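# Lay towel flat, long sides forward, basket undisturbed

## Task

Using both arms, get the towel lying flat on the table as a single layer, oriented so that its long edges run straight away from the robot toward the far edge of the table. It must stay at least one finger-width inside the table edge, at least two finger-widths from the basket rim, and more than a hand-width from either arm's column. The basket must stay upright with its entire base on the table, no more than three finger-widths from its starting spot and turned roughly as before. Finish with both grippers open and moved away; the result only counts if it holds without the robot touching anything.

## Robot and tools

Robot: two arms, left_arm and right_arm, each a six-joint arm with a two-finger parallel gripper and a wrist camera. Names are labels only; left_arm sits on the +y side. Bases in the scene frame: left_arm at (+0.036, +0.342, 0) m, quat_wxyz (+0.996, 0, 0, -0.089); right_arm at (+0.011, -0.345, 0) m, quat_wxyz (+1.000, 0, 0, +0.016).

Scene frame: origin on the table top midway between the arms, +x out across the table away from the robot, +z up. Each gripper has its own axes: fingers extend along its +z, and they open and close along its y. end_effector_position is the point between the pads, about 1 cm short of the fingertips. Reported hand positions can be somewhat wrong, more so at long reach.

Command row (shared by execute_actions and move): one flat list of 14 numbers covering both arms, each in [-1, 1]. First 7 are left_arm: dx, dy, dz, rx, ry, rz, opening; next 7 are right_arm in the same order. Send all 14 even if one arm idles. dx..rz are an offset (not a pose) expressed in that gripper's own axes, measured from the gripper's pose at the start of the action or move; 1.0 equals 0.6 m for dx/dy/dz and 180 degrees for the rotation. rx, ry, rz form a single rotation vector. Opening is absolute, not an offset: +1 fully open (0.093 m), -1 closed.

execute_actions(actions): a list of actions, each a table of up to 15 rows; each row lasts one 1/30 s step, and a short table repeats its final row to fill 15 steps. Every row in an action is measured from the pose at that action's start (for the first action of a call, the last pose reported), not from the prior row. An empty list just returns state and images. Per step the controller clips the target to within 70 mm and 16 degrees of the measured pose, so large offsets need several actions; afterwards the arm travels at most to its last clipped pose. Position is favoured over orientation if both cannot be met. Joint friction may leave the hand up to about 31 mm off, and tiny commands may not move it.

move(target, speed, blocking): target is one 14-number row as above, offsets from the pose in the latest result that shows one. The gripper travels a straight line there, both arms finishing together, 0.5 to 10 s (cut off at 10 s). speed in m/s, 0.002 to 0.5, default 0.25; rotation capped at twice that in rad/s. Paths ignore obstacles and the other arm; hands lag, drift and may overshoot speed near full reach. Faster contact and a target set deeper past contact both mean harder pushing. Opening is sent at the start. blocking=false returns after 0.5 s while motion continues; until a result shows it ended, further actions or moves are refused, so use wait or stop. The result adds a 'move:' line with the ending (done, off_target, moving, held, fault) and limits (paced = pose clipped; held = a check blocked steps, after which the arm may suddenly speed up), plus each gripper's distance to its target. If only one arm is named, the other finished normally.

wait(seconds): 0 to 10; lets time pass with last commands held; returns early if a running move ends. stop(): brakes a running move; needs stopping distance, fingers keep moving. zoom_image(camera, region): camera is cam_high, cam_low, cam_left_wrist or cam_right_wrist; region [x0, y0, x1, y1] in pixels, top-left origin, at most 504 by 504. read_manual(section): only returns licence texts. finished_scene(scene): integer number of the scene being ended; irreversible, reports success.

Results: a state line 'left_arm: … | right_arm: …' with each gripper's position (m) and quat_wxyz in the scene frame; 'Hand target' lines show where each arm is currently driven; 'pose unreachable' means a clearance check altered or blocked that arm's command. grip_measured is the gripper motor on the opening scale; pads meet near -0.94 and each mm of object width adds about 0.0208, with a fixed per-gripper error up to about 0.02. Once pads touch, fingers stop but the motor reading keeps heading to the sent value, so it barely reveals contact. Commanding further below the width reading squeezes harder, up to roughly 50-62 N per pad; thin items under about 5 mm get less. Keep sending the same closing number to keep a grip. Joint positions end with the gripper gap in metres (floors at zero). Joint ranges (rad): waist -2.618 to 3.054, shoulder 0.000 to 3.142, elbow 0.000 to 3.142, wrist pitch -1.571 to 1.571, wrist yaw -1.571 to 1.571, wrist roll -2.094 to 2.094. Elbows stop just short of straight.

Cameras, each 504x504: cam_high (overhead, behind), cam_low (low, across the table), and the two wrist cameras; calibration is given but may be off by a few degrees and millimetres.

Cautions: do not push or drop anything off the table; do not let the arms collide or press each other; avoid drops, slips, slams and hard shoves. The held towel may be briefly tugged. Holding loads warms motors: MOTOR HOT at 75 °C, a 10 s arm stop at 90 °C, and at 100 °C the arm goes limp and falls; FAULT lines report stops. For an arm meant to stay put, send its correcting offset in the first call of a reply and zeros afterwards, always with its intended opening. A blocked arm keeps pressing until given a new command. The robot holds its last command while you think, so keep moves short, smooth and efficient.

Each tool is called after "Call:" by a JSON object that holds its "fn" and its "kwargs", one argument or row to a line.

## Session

Call:
{"fn": "execute_actions", "kwargs": {
  "actions": []
}}

Scene clock: 0.00 s.
left_arm: end_effector_position=(+0.5198, +0.6333, +0.2234) grip_measured=+1.000 end_effector_quat_wxyz=(-0.421, +0.714, -0.261, +0.494) | right_arm: end_effector_position=(+0.2574, -0.3993, +0.3707) grip_measured=+1.000 end_effector_quat_wxyz=(+0.194, +0.850, +0.414, +0.263)
Joint positions: left_arm=[ 0.797  1.875  1.212  0.5    0.26  -2.043  0.093] | right_arm=[-0.273  1.276  1.922 -1.551 -0.035  2.007  0.093]
Joint velocities: left_arm=[ 0.002  0.002 -0.002  0.022 -0.007  0.022  0.   ] | right_arm=[-0.002 -0.027  0.007 -0.007  0.022 -0.022  0.   ]
Motor temperatures (°C, as the motors report them): left_arm=[26 34 31 32 29 27] | right_arm=[26 32 32 29 26 28]
Hand target (left_arm): +0.520, +0.633, +0.223; -0.421, +0.714, -0.261, +0.494
Hand target (right_arm): +0.257, -0.399, +0.371; +0.194, +0.850, +0.414, +0.263
camera_calibration (this result's frames):
cam_left_wrist: T_world_to_cam=[[-0.0376209, 0.523718, 0.851061, -0.499781], [-0.0369631, -0.85181, 0.522545, 0.477645], [0.998608, -0.0117992, 0.0514041, -0.439268], [0, 0, 0, 1]] pos_world=[0.437509, 0.663424, 0.198333]
cam_right_wrist: T_world_to_cam=[[-0.597938, 0.581949, -0.551186, 0.586335], [0.205405, 0.775943, 0.596423, 0.0730943], [0.774777, 0.243408, -0.583501, 0.197977], [0, 0, 0, 1]] pos_world=[0.18219, -0.446123, 0.395104]

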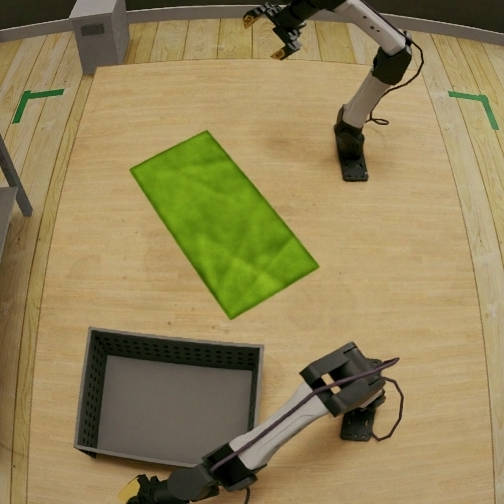

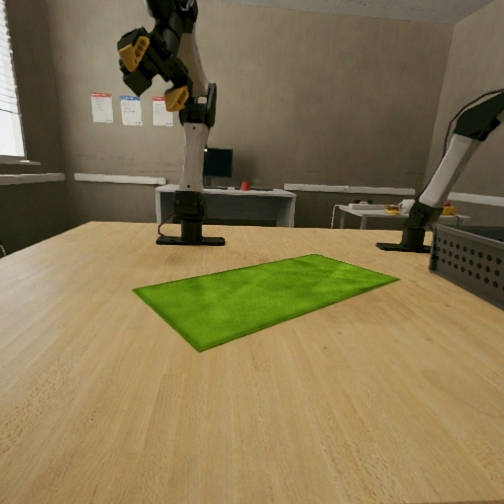

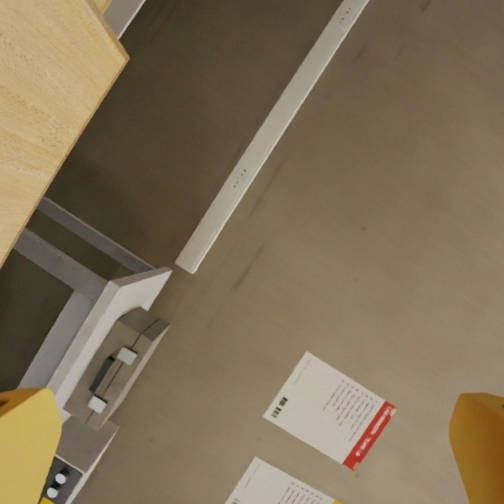

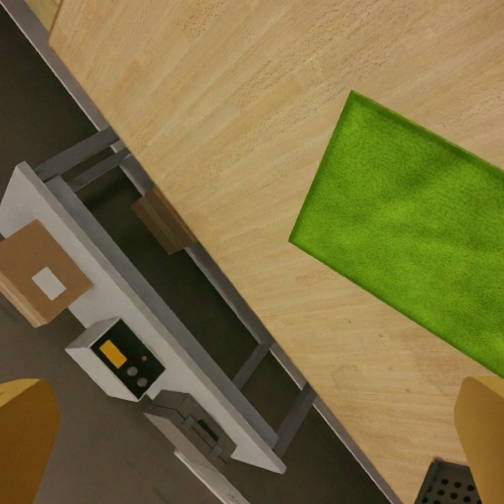

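Call:
{"fn": "move", "kwargs": {
  "target": [0.523,0.237,-0.528,0,0,0.85,-1,0,0,0,0,0,-0.64,-1],
  "speed": 0.4
}}

Scene clock: 23.93 s.
left_arm: end_effector_position=(+0.3563, +0.2061, +0.3008) grip_measured=-0.991 end_effector_quat_wxyz=(+0.574, +0.083, +0.766, +0.277) | right_arm: end_effector_position=(+0.2574, -0.3993, +0.3707) grip_measured=-0.985 end_effector_quat_wxyz=(+0.326, +0.110, +0.939, -0.022)
Joint positions: left_arm=[-0.685  1.243  1.016 -0.26  -1.162  0.105  0.   ] | right_arm=[-0.273  1.276  1.922 -1.551 -0.035  0.006  0.   ]
Joint velocities: left_arm=[-0.002 -0.012 -0.012 -0.095 -0.051 -0.007  0.   ] | right_arm=[-0.007 -0.002  0.002 -0.007 -0.007  0.022  0.   ]
Motor temperatures (°C, as the motors report them): left_arm=[26 38 34 37 29 27] | right_arm=[26 31 33 32 26 28]
Hand target (left_arm): +0.357, +0.204, +0.307; +0.576, +0.078, +0.764, +0.280
Hand target (right_arm): +0.257, -0.399, +0.371; +0.326, +0.106, +0.939, -0.023
Off the commanded pose (left_arm): 0.007 m, 2 deg.
Off the commanded pose (right_arm): 0.000 m, 1 deg.
move: done
camera_calibration (this result's frames):
cam_left_wrist: T_world_to_cam=[[0.207312, -0.834876, -0.509905, 0.254023], [-0.672563, 0.256874, -0.694028, 0.431154], [0.710409, 0.486824, -0.508254, -0.116763], [0, 0, 0, 1]] pos_world=[0.320266, 0.158169, 0.369416]
cam_right_wrist: T_world_to_cam=[[-0.218865, -0.975099, -0.0357698, -0.324063], [-0.950786, 0.221361, -0.216807, 0.450749], [0.219327, -0.013442, -0.975559, 0.383741], [0, 0, 0, 1]] pos_world=[0.273476, -0.410614, 0.460496]

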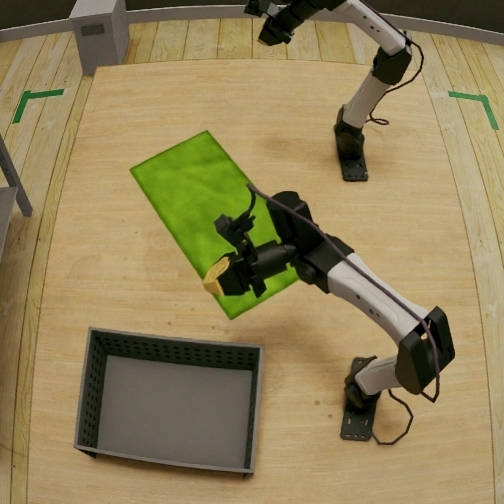

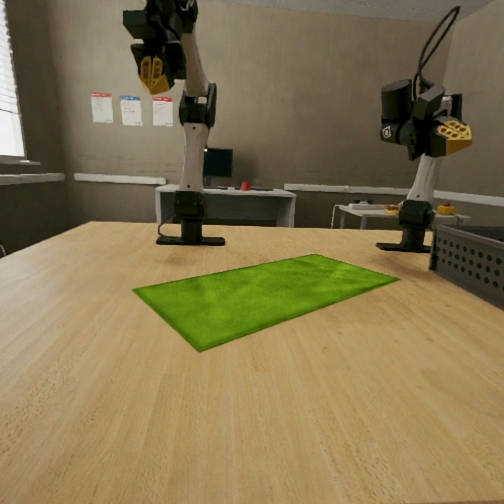

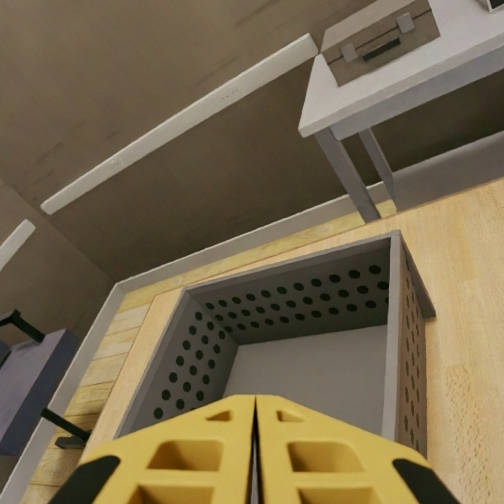

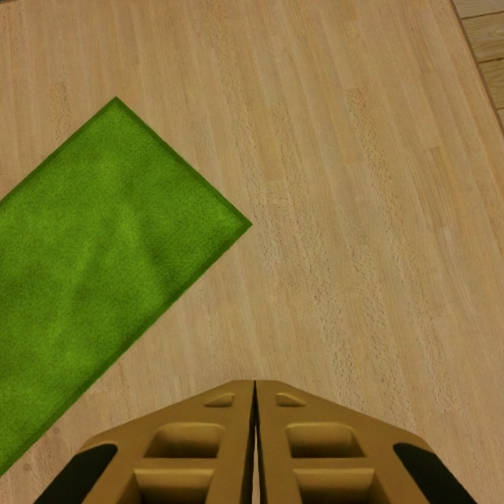

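Call:
{"fn": "move", "kwargs": {
  "target": [0.237,-0.417,-0.159,0.309,0.317,0.114,-1,0.146,0.324,0.558,0,0,0,-1],
  "speed": 0.35
}}

Call:
{"fn": "move", "kwargs": {
  "target": [0,0,0.105,0,0,0,-1,0.055,0,0.07,0,0,0,-1],
  "speed": 0.06
}}

Scene clock: 44.60 s.
left_arm: end_effector_position=(+0.2670, +0.0334, +0.0615) grip_measured=-0.991 end_effector_quat_wxyz=(-0.001, +0.309, +0.951, +0.004) | right_arm: end_effector_position=(+0.4270, -0.2396, +0.0503) grip_measured=-0.985 end_effector_quat_wxyz=(+0.308, +0.109, +0.945, -0.024)
Joint positions: left_arm=[-0.753  2.038  1.617 -1.155 -0.005 -0.304  0.   ] | right_arm=[ 0.339  1.808  1.071 -0.284  0.319  0.51   0.   ]
Joint velocities: left_arm=[-0.017  0.007 -0.017 -0.037  0.007  0.007  0.   ] | right_arm=[-0.007 -0.002 -0.002  0.037  0.007  0.007  0.   ]
Motor temperatures (°C, as the motors report them): left_arm=[26 37 37 36 29 27] | right_arm=[26 31 34 34 26 28]
Hand target (left_arm): +0.270, +0.031, +0.066; -0.002, +0.310, +0.951, -0.003
Hand target (right_arm): +0.435, -0.234, +0.055; +0.322, +0.112, +0.940, -0.019
Off the commanded pose (left_arm): 0.010 m, 1 deg.
Off the commanded pose (right_arm): 0.016 m, 2 deg.
move: off_target (right_arm)
camera_calibration (this result's frames):
cam_left_wrist: T_world_to_cam=[[-0.575321, -0.817725, -0.0181995, 0.184526], [-0.749619, 0.51824, 0.411702, 0.193218], [-0.327227, 0.250503, -0.911137, 0.218782], [0, 0, 0, 1]] pos_world=[0.322593, -0.00404718, 0.12315]
cam_right_wrist: T_world_to_cam=[[-0.218119, -0.975586, -0.0256213, -0.143676], [-0.959006, 0.219131, -0.17969, 0.508258], [0.180918, -0.014623, -0.983389, 0.0526585], [0, 0, 0, 1]] pos_world=[0.446557, -0.250773, 0.139432]

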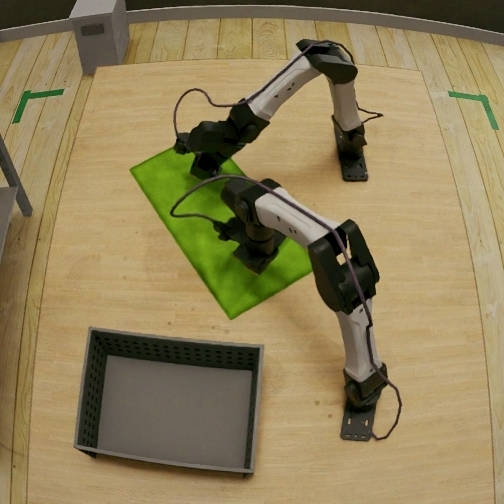

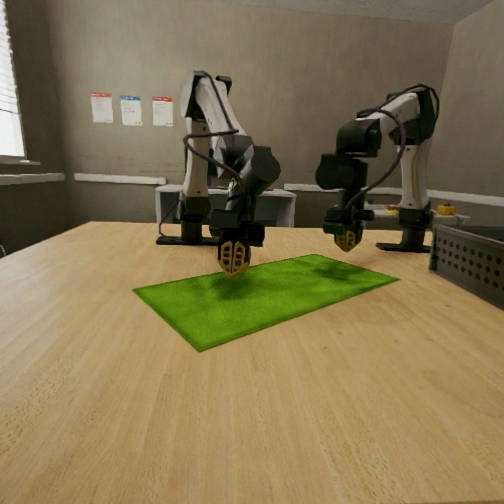

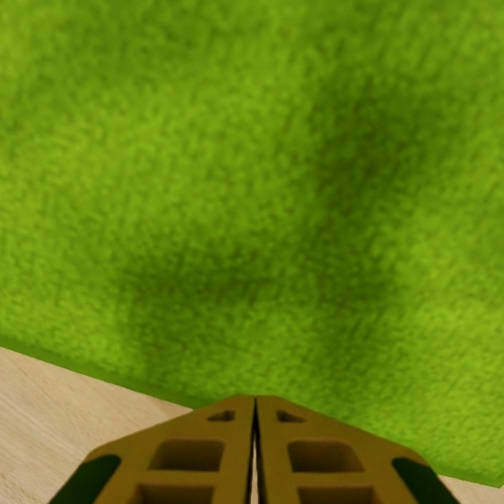

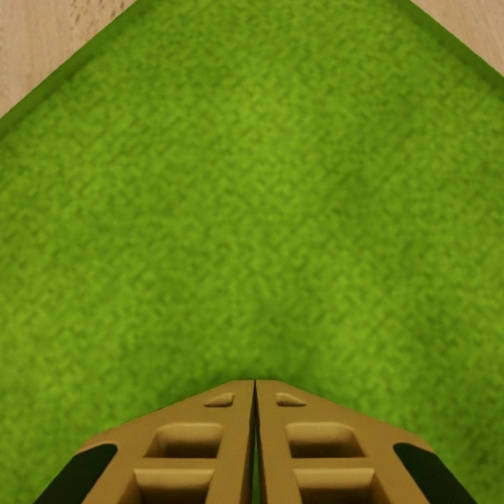

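Scene clock: 46.00 s.
left_arm: end_effector_position=(+0.2652, +0.0358, +0.0168) grip_measured=-0.991 end_effector_quat_wxyz=(-0.003, +0.309, +0.951, +0.006) | right_arm: end_effector_position=(+0.4331, -0.2388, +0.0199) grip_measured=-0.985 end_effector_quat_wxyz=(+0.327, +0.113, +0.938, -0.019)
Joint positions: left_arm=[-0.753  2.078  1.494 -0.999 -0.005 -0.304  0.   ] | right_arm=[ 0.339  1.879  0.995 -0.095  0.329  0.51   0.   ]
Joint velocities: left_arm=[-0.012  0.002 -0.007 -0.022 -0.007 -0.051  0.   ] | right_arm=[-0.002 -0.032 -0.012 -0.066  0.037 -0.007  0.   ]
Motor temperatures (°C, as the motors report them): left_arm=[26 37 37 36 29 27] | right_arm=[26 31 34 34 26 28]
Hand target (left_arm): +0.267, +0.036, -0.001; -0.001, +0.309, +0.951, +0.004
Hand target (right_arm): +0.424, -0.239, -0.002; +0.307, +0.109, +0.945, -0.024
Off the commanded pose (left_arm): 0.019 m, 0 deg.
Off the commanded pose (right_arm): 0.024 m, 2 deg.
move: off_target (left_arm, right_arm)
camera_calibration (this result's frames):
cam_left_wrist: T_world_to_cam=[[-0.575712, -0.8174, -0.020345, 0.184779], [-0.747721, 0.516241, 0.417622, 0.208489], [-0.330861, 0.255642, -0.908393, 0.177635], [0, 0, 0, 1]] pos_world=[0.321044, -0.002003, 0.0780519]
cam_right_wrist: T_world_to_cam=[[-0.221495, -0.974218, -0.0428973, -0.140187], [-0.949499, 0.225483, -0.218195, 0.506658], [0.222242, -0.00759801, -0.974962, 0.00527313], [0, 0, 0, 1]] pos_world=[0.448848, -0.250775, 0.109677]

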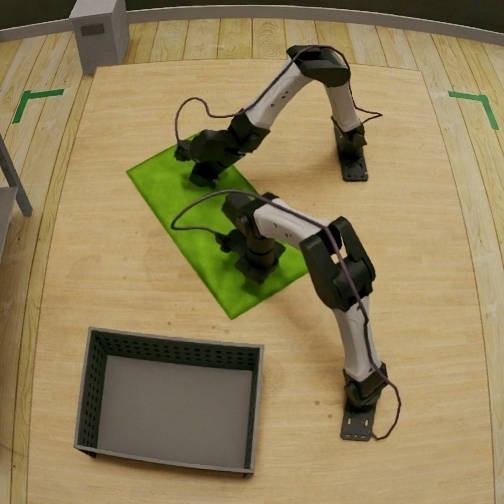

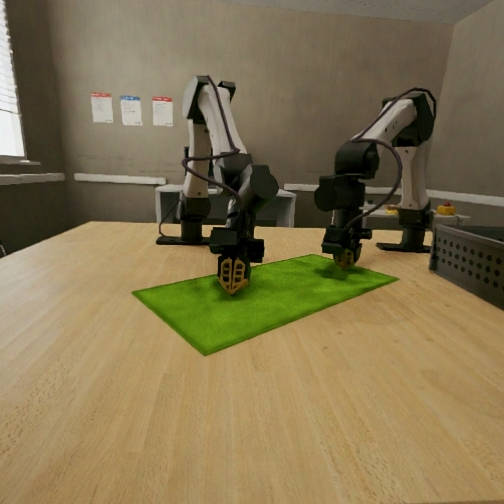

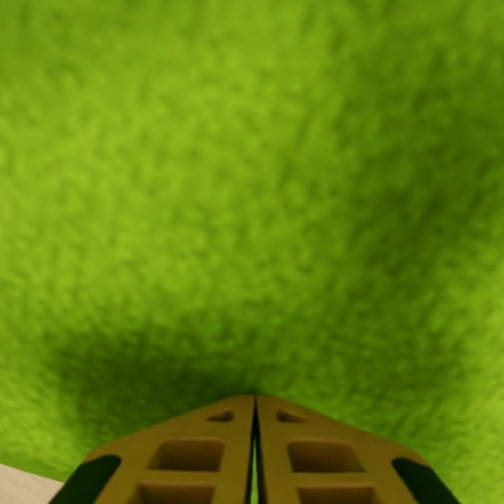

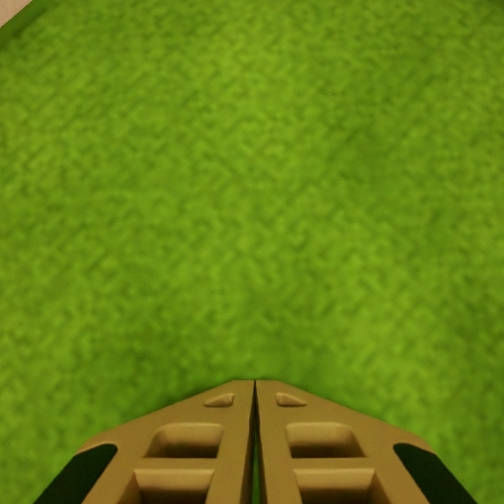

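Call:
{"fn": "move", "kwargs": {
  "target": [0.03,-0.085,0.02,0,0,0,-1,-0.057,0.174,0.072,0,0,0,-1],
  "speed": 0.08
}}

Call:
{"fn": "move", "kwargs": {
  "target": [0.02,-0.087,0.02,0,0,0,-1,0.05,0.237,-0.009,0,0,0,-1],
  "speed": 0.08
}}

Scene clock: 57.13 s.
left_arm: end_effector_position=(+0.2322, +0.0097, +0.0176) grip_measured=-0.991 end_effector_quat_wxyz=(+0.014, +0.306, +0.952, +0.012) | right_arm: end_effector_position=(+0.5111, -0.1526, +0.0227) grip_measured=-0.985 end_effector_quat_wxyz=(+0.342, +0.115, +0.932, -0.013)
Joint positions: left_arm=[-0.876  2.076  1.494 -0.985 -0.037 -0.433  0.   ] | right_arm=[ 0.457  2.214  1.517 -0.285  0.401  0.614  0.   ]
Joint velocities: left_arm=[-0.002  0.002 -0.007  0.051 -0.007 -0.007  0.   ] | right_arm=[-0.007 -0.007 -0.007  0.007  0.051  0.066  0.   ]
Motor temperatures (°C, as the motors report them): left_arm=[26 38 36 35 29 27] | right_arm=[26 33 34 34 26 28]
Hand target (left_arm): +0.220, +0.006, +0.004; -0.006, +0.309, +0.951, +0.006
Hand target (right_arm): +0.507, -0.149, +0.009; +0.326, +0.113, +0.938, -0.019
Off the commanded pose (left_arm): 0.018 m, 2 deg.
Off the commanded pose (right_arm): 0.012 m, 2 deg.
move: off_target (left_arm, right_arm)
camera_calibration (this result's frames):
cam_left_wrist: T_world_to_cam=[[-0.569367, -0.820951, -0.043131, 0.143391], [-0.765716, 0.510505, 0.391233, 0.201654], [-0.299164, 0.255781, -0.91928, 0.166937], [0, 0, 0, 1]] pos_world=[0.285993, -0.0279282, 0.0807525]
cam_right_wrist: T_world_to_cam=[[-0.221982, -0.973299, -0.0584116, -0.0380673], [-0.941283, 0.229539, -0.247586, 0.558971], [0.254383, 0.0000221238, -0.967104, -0.024109], [0, 0, 0, 1]] pos_world=[0.523832, -0.165356, 0.112854]

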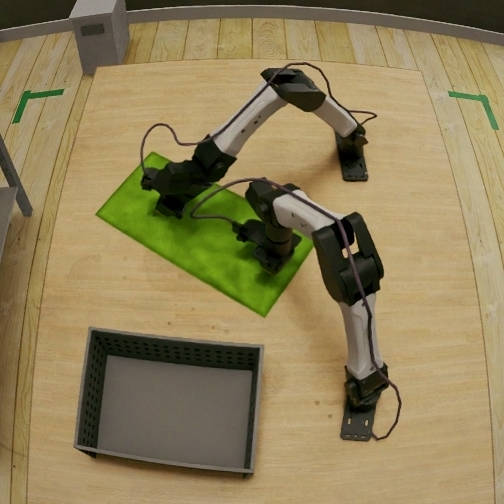

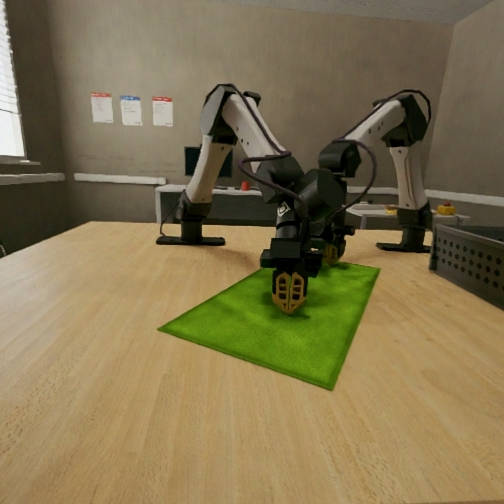

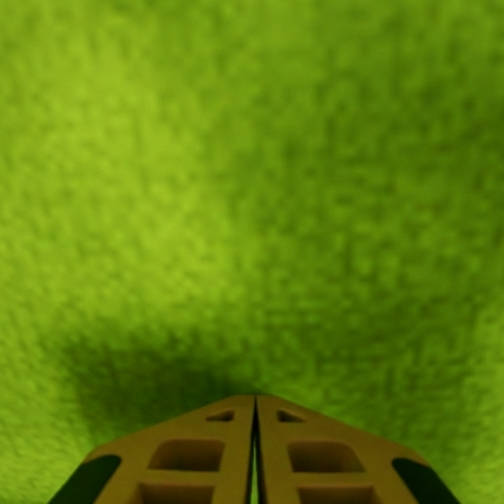

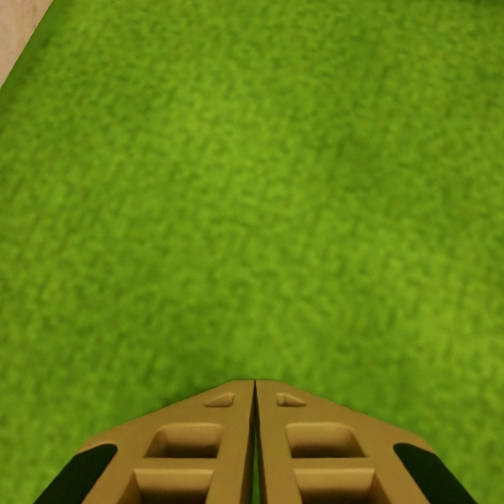

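Scene clock: 59.30 s.
left_arm: end_effector_position=(+0.2065, -0.0109, +0.0171) grip_measured=-0.991 end_effector_quat_wxyz=(+0.036, +0.300, +0.953, +0.031) | right_arm: end_effector_position=(+0.5216, -0.0118, +0.0246) grip_measured=-0.985 end_effector_quat_wxyz=(+0.354, +0.120, +0.928, -0.006)
Joint positions: left_arm=[-0.984  2.101  1.528 -0.998 -0.095 -0.553  0.   ] | right_arm=[ 0.685  2.592  2.208 -0.666  0.527  0.831  0.   ]
Joint velocities: left_arm=[-0.002 -0.007  0.007  0.022 -0.007  0.066  0.   ] | right_arm=[-0.012 -0.002  0.037 -0.037 -0.095  0.066  0.   ]
Motor temperatures (°C, as the motors report them): left_arm=[26 38 36 35 29 27] | right_arm=[26 34 35 34 26 28]
Hand target (left_arm): +0.191, -0.024, +0.004; +0.012, +0.306, +0.952, +0.013
Hand target (right_arm): +0.515, -0.008, +0.012; +0.340, +0.116, +0.933, -0.013
Off the commanded pose (left_arm): 0.024 m, 3 deg.
Off the commanded pose (right_arm): 0.011 m, 2 deg.
move: off_target (left_arm, right_arm)
camera_calibration (this result's frames):
cam_left_wrist: T_world_to_cam=[[-0.556118, -0.826099, -0.0910613, 0.109798], [-0.791804, 0.493339, 0.360087, 0.198393], [-0.252543, 0.272354, -0.928464, 0.154793], [0, 0, 0, 1]] pos_world=[0.257241, -0.0493297, 0.0822796]
cam_right_wrist: T_world_to_cam=[[-0.224528, -0.971401, -0.0772478, 0.103307], [-0.93331, 0.237163, -0.269605, 0.533512], [0.280215, 0.0115624, -0.959868, -0.0385057], [0, 0, 0, 1]] pos_world=[0.531917, -0.0257319, 0.114857]

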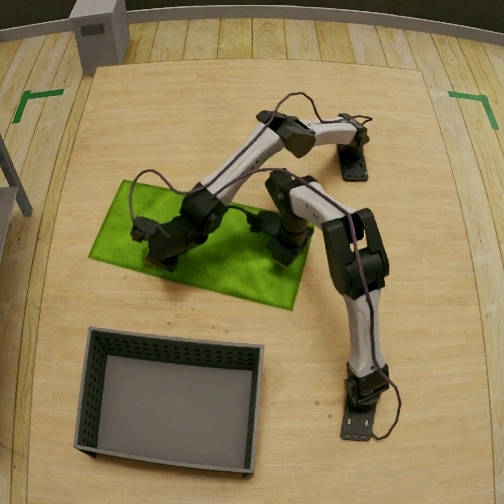

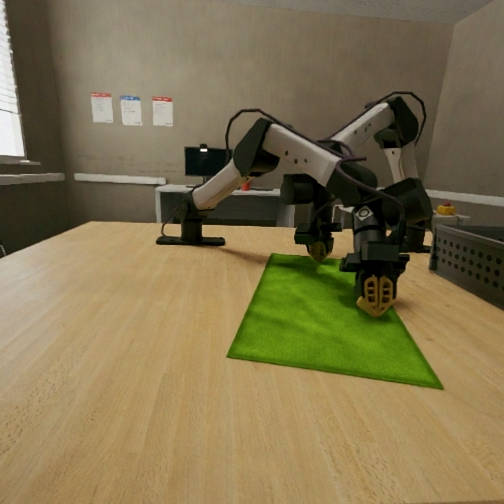

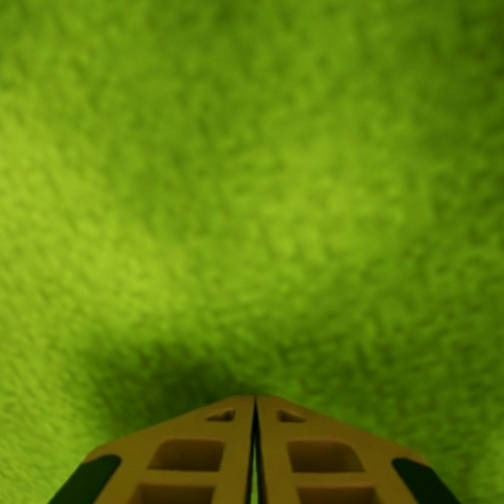

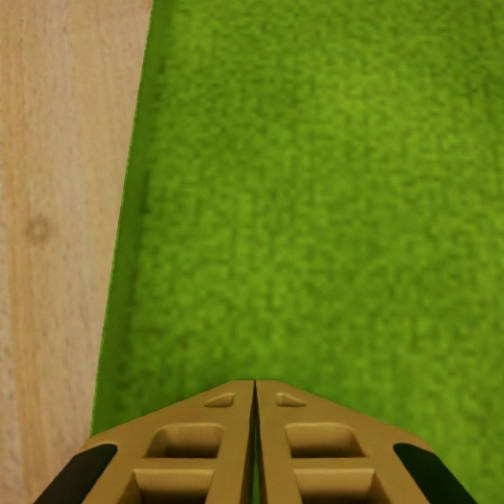

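Call:
{"fn": "move", "kwargs": {
  "target": [0,0,0.01,0,0,0,-1,-0.08,-0.5,-0.33,0,0,0,-1]
}}

Call:
{"fn": "move", "kwargs": {
  "target": [-0.118,-0.172,0.03,0,0,0,-1,0,0,0,0,0,0,-1],
  "speed": 0.08
}}

Scene clock: 69.87 s.
left_arm: end_effector_position=(+0.2073, -0.0101, +0.0172) grip_measured=-0.991 end_effector_quat_wxyz=(+0.037, +0.299, +0.953, +0.033) | right_arm: end_effector_position=(+0.3668, -0.2882, +0.1951) grip_measured=-0.985 end_effector_quat_wxyz=(+0.365, +0.122, +0.923, -0.004)
Joint positions: left_arm=[-0.984  2.101  1.528 -0.999 -0.1   -0.554  0.   ] | right_arm=[ 0.26   1.316  1.1   -0.655  0.29   0.449  0.   ]
Joint velocities: left_arm=[-0.012 -0.012  0.012 -0.066 -0.022  0.022  0.   ] | right_arm=[0.007 0.002 0.012 0.037 0.051 0.051 0.   ]
Motor temperatures (°C, as the motors report them): left_arm=[26 39 36 34 29 27] | right_arm=[26 39 36 33 26 28]
Hand target (left_arm): +0.207, -0.011, +0.011; +0.036, +0.300, +0.953, +0.031
Hand target (right_arm): +0.361, -0.292, +0.190; +0.357, +0.119, +0.927, -0.007
Off the commanded pose (left_arm): 0.006 m, 0 deg.
Off the commanded pose (right_arm): 0.016 m, 2 deg.
move: off_target (right_arm)
camera_calibration (this result's frames):
cam_left_wrist: T_world_to_cam=[[-0.554426, -0.826606, -0.0966171, 0.110677], [-0.794234, 0.490854, 0.358125, 0.199172], [-0.248604, 0.275291, -0.928661, 0.154103], [0, 0, 0, 1]] pos_world=[0.257862, -0.0487015, 0.0824738]
cam_right_wrist: T_world_to_cam=[[-0.225197, -0.970489, -0.0862377, -0.184512], [-0.925309, 0.240749, -0.292989, 0.503211], [0.305104, 0.0138162, -0.952219, 0.161719], [0, 0, 0, 1]] pos_world=[0.374733, -0.302448, 0.285515]

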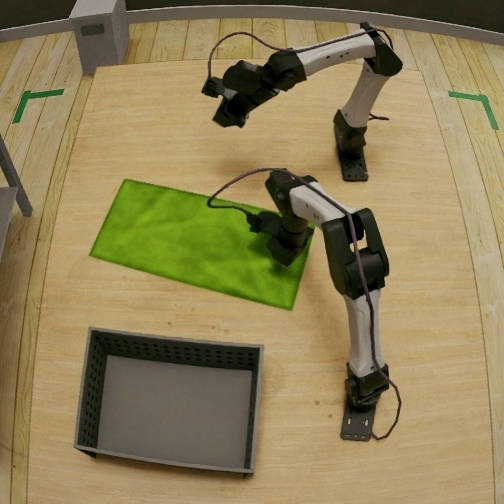

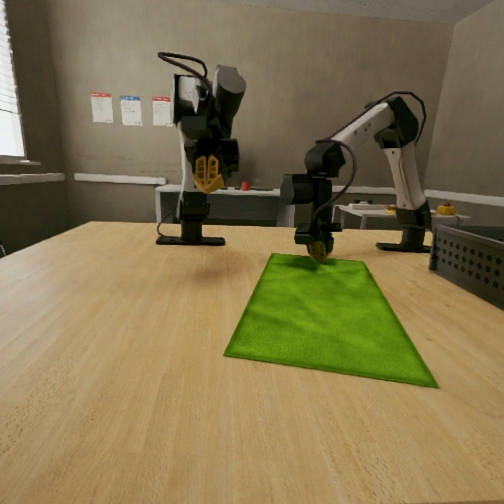

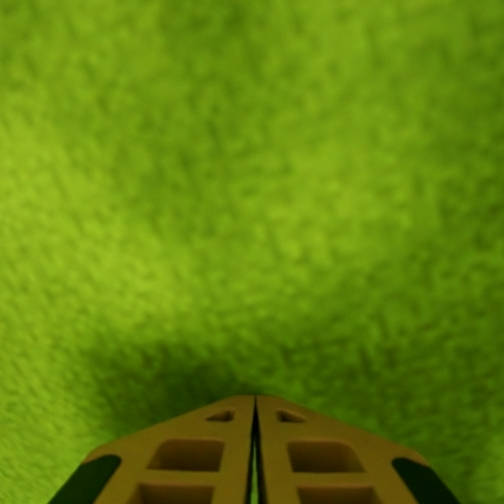

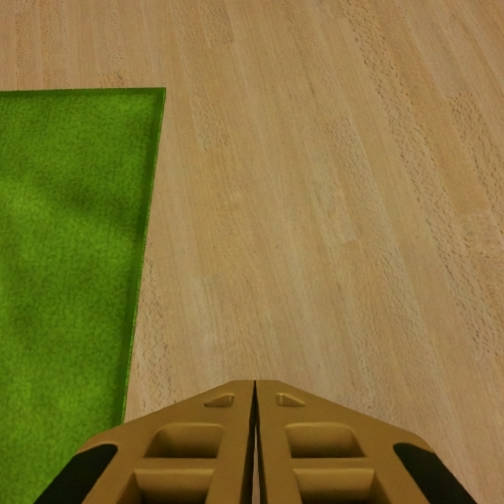

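Scene clock: 71.80 s.
left_arm: end_effector_position=(+0.2122, -0.1105, +0.0186) grip_measured=-0.991 end_effector_quat_wxyz=(+0.036, +0.299, +0.952, +0.059) | right_arm: end_effector_position=(+0.3668, -0.2882, +0.1951) grip_measured=-0.985 end_effector_quat_wxyz=(+0.365, +0.122, +0.923, -0.004)
Joint positions: left_arm=[-1.066  2.6    2.398 -1.422 -0.127 -0.639  0.   ] | right_arm=[ 0.26   1.316  1.1   -0.655  0.29   0.449  0.   ]
Joint velocities: left_arm=[ 0.007  0.027  0.037 -0.022 -0.007  0.007  0.   ] | right_arm=[-0.007  0.002 -0.002 -0.022  0.051 -0.007  0.   ]
Motor temperatures (°C, as the motors report them): left_arm=[26 39 36 34 29 27] | right_arm=[26 38 36 33 26 28]
Hand target (left_arm): +0.207, -0.131, -0.007; +0.036, +0.299, +0.953, +0.034
Hand target (right_arm): +0.367, -0.288, +0.195; +0.365, +0.122, +0.923, -0.004
Off the commanded pose (left_arm): 0.035 m, 3 deg.
Off the commanded pose (right_arm): 0.000 m, 0 deg.
move: off_target (left_arm)
camera_calibration (this result's frames):
cam_left_wrist: T_world_to_cam=[[-0.551243, -0.82188, -0.143683, 0.0312713], [-0.79954, 0.471135, 0.372516, 0.25046], [-0.238469, 0.320227, -0.916835, 0.186867], [0, 0, 0, 1]] pos_world=[0.262053, -0.152139, 0.0825186]
cam_right_wrist: T_world_to_cam=[[-0.225197, -0.970489, -0.0862377, -0.184512], [-0.925309, 0.240749, -0.292989, 0.503211], [0.305104, 0.0138162, -0.952219, 0.161719], [0, 0, 0, 1]] pos_world=[0.374733, -0.302448, 0.285515]

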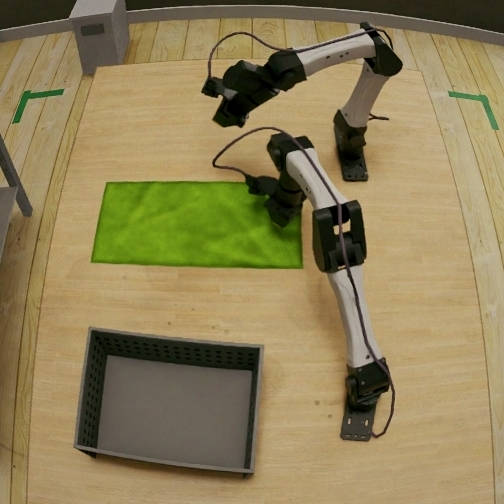

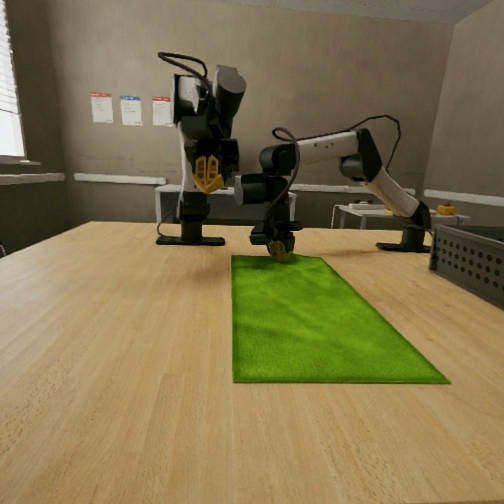

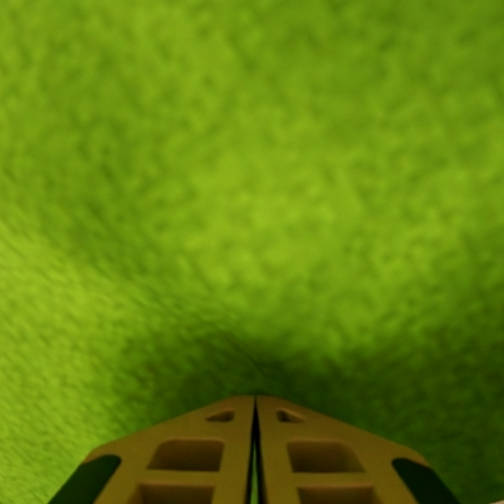

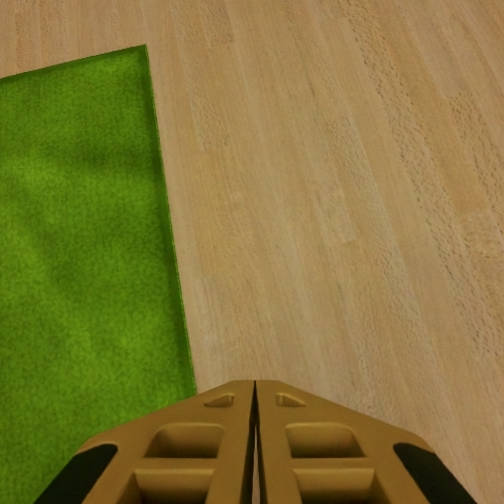

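Call:
{"fn": "move", "kwargs": {
  "target": [0.1,0.2,-0.25,0,0,0,-1,0,0,0,0,0,0,-1]
}}

Scene clock: 80.20 s.
left_arm: end_effector_position=(+0.2145, -0.0018, +0.1863) grip_measured=-0.991 end_effector_quat_wxyz=(+0.072, +0.298, +0.952, +0.016) | right_arm: end_effector_position=(+0.3668, -0.2882, +0.1951) grip_measured=-0.985 end_effector_quat_wxyz=(+0.365, +0.122, +0.923, -0.004)
Joint positions: left_arm=[-0.97   1.992  2.042 -1.548 -0.129 -0.537  0.   ] | right_arm=[ 0.26   1.316  1.1   -0.655  0.29   0.449  0.   ]
Joint velocities: left_arm=[-0.002  0.002  0.007  0.066 -0.007 -0.081  0.   ] | right_arm=[ 0.012 -0.022 -0.007 -0.051 -0.022 -0.066  0.   ]
Motor temperatures (°C, as the motors report them): left_arm=[26 40 36 34 29 27] | right_arm=[26 37 37 34 26 28]
Hand target (left_arm): +0.214, +0.005, +0.184; +0.067, +0.302, +0.951, +0.027
Hand target (right_arm): +0.367, -0.288, +0.195; +0.365, +0.122, +0.923, -0.004
Off the commanded pose (left_arm): 0.011 m, 6 deg.
Off the commanded pose (right_arm): 0.000 m, 0 deg.
joint sent to its limit (left arm) — the command would take joint 4 (wrist pitch) past its lower limit, so that joint was sent only as far as its limit.
move: off_target (left_arm)
camera_calibration (this result's frames):
cam_left_wrist: T_world_to_cam=[[-0.551376, -0.830211, -0.082068, 0.134493], [-0.810994, 0.510333, 0.286091, 0.157289], [-0.195634, 0.224301, -0.954681, 0.303997], [0, 0, 0, 1]] pos_world=[0.261189, -0.0367992, 0.256259]
cam_right_wrist: T_world_to_cam=[[-0.225197, -0.970489, -0.0862377, -0.184512], [-0.925309, 0.240749, -0.292989, 0.503211], [0.305104, 0.0138162, -0.952219, 0.161719], [0, 0, 0, 1]] pos_world=[0.374733, -0.302448, 0.285515]

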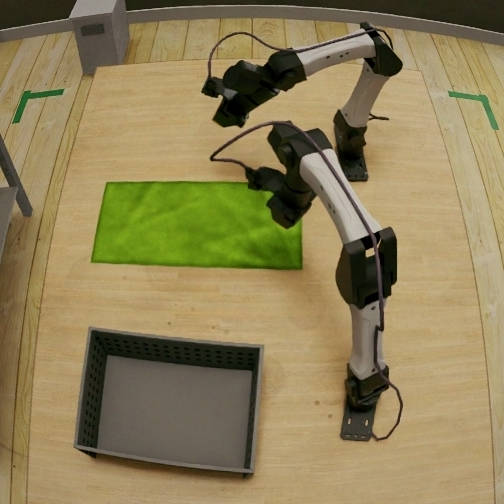

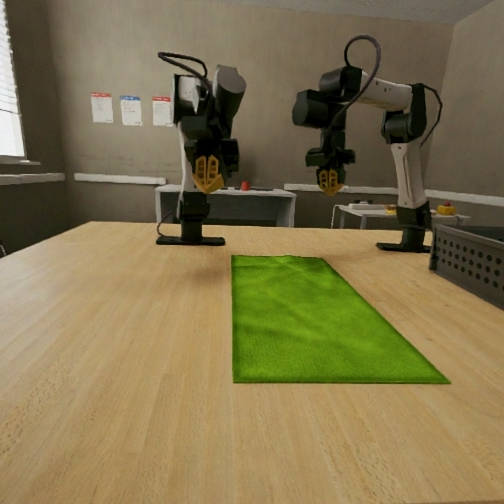

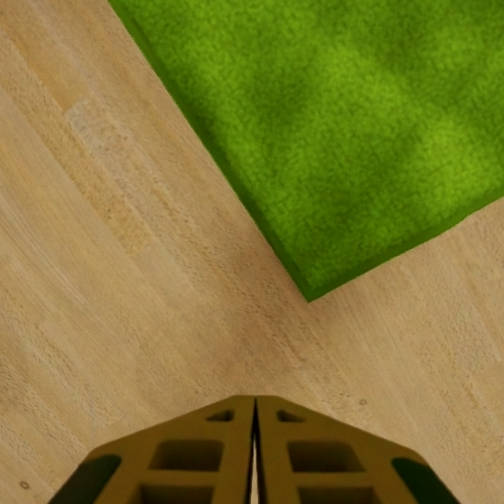

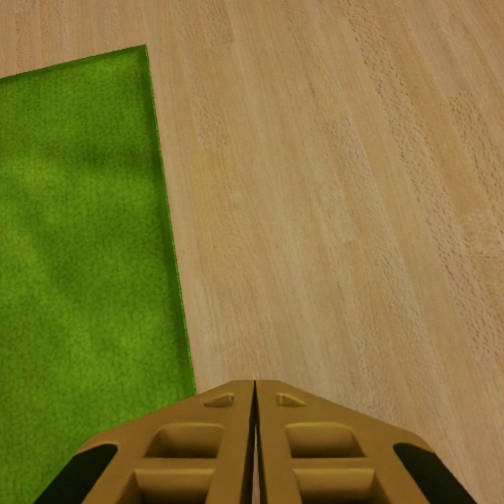

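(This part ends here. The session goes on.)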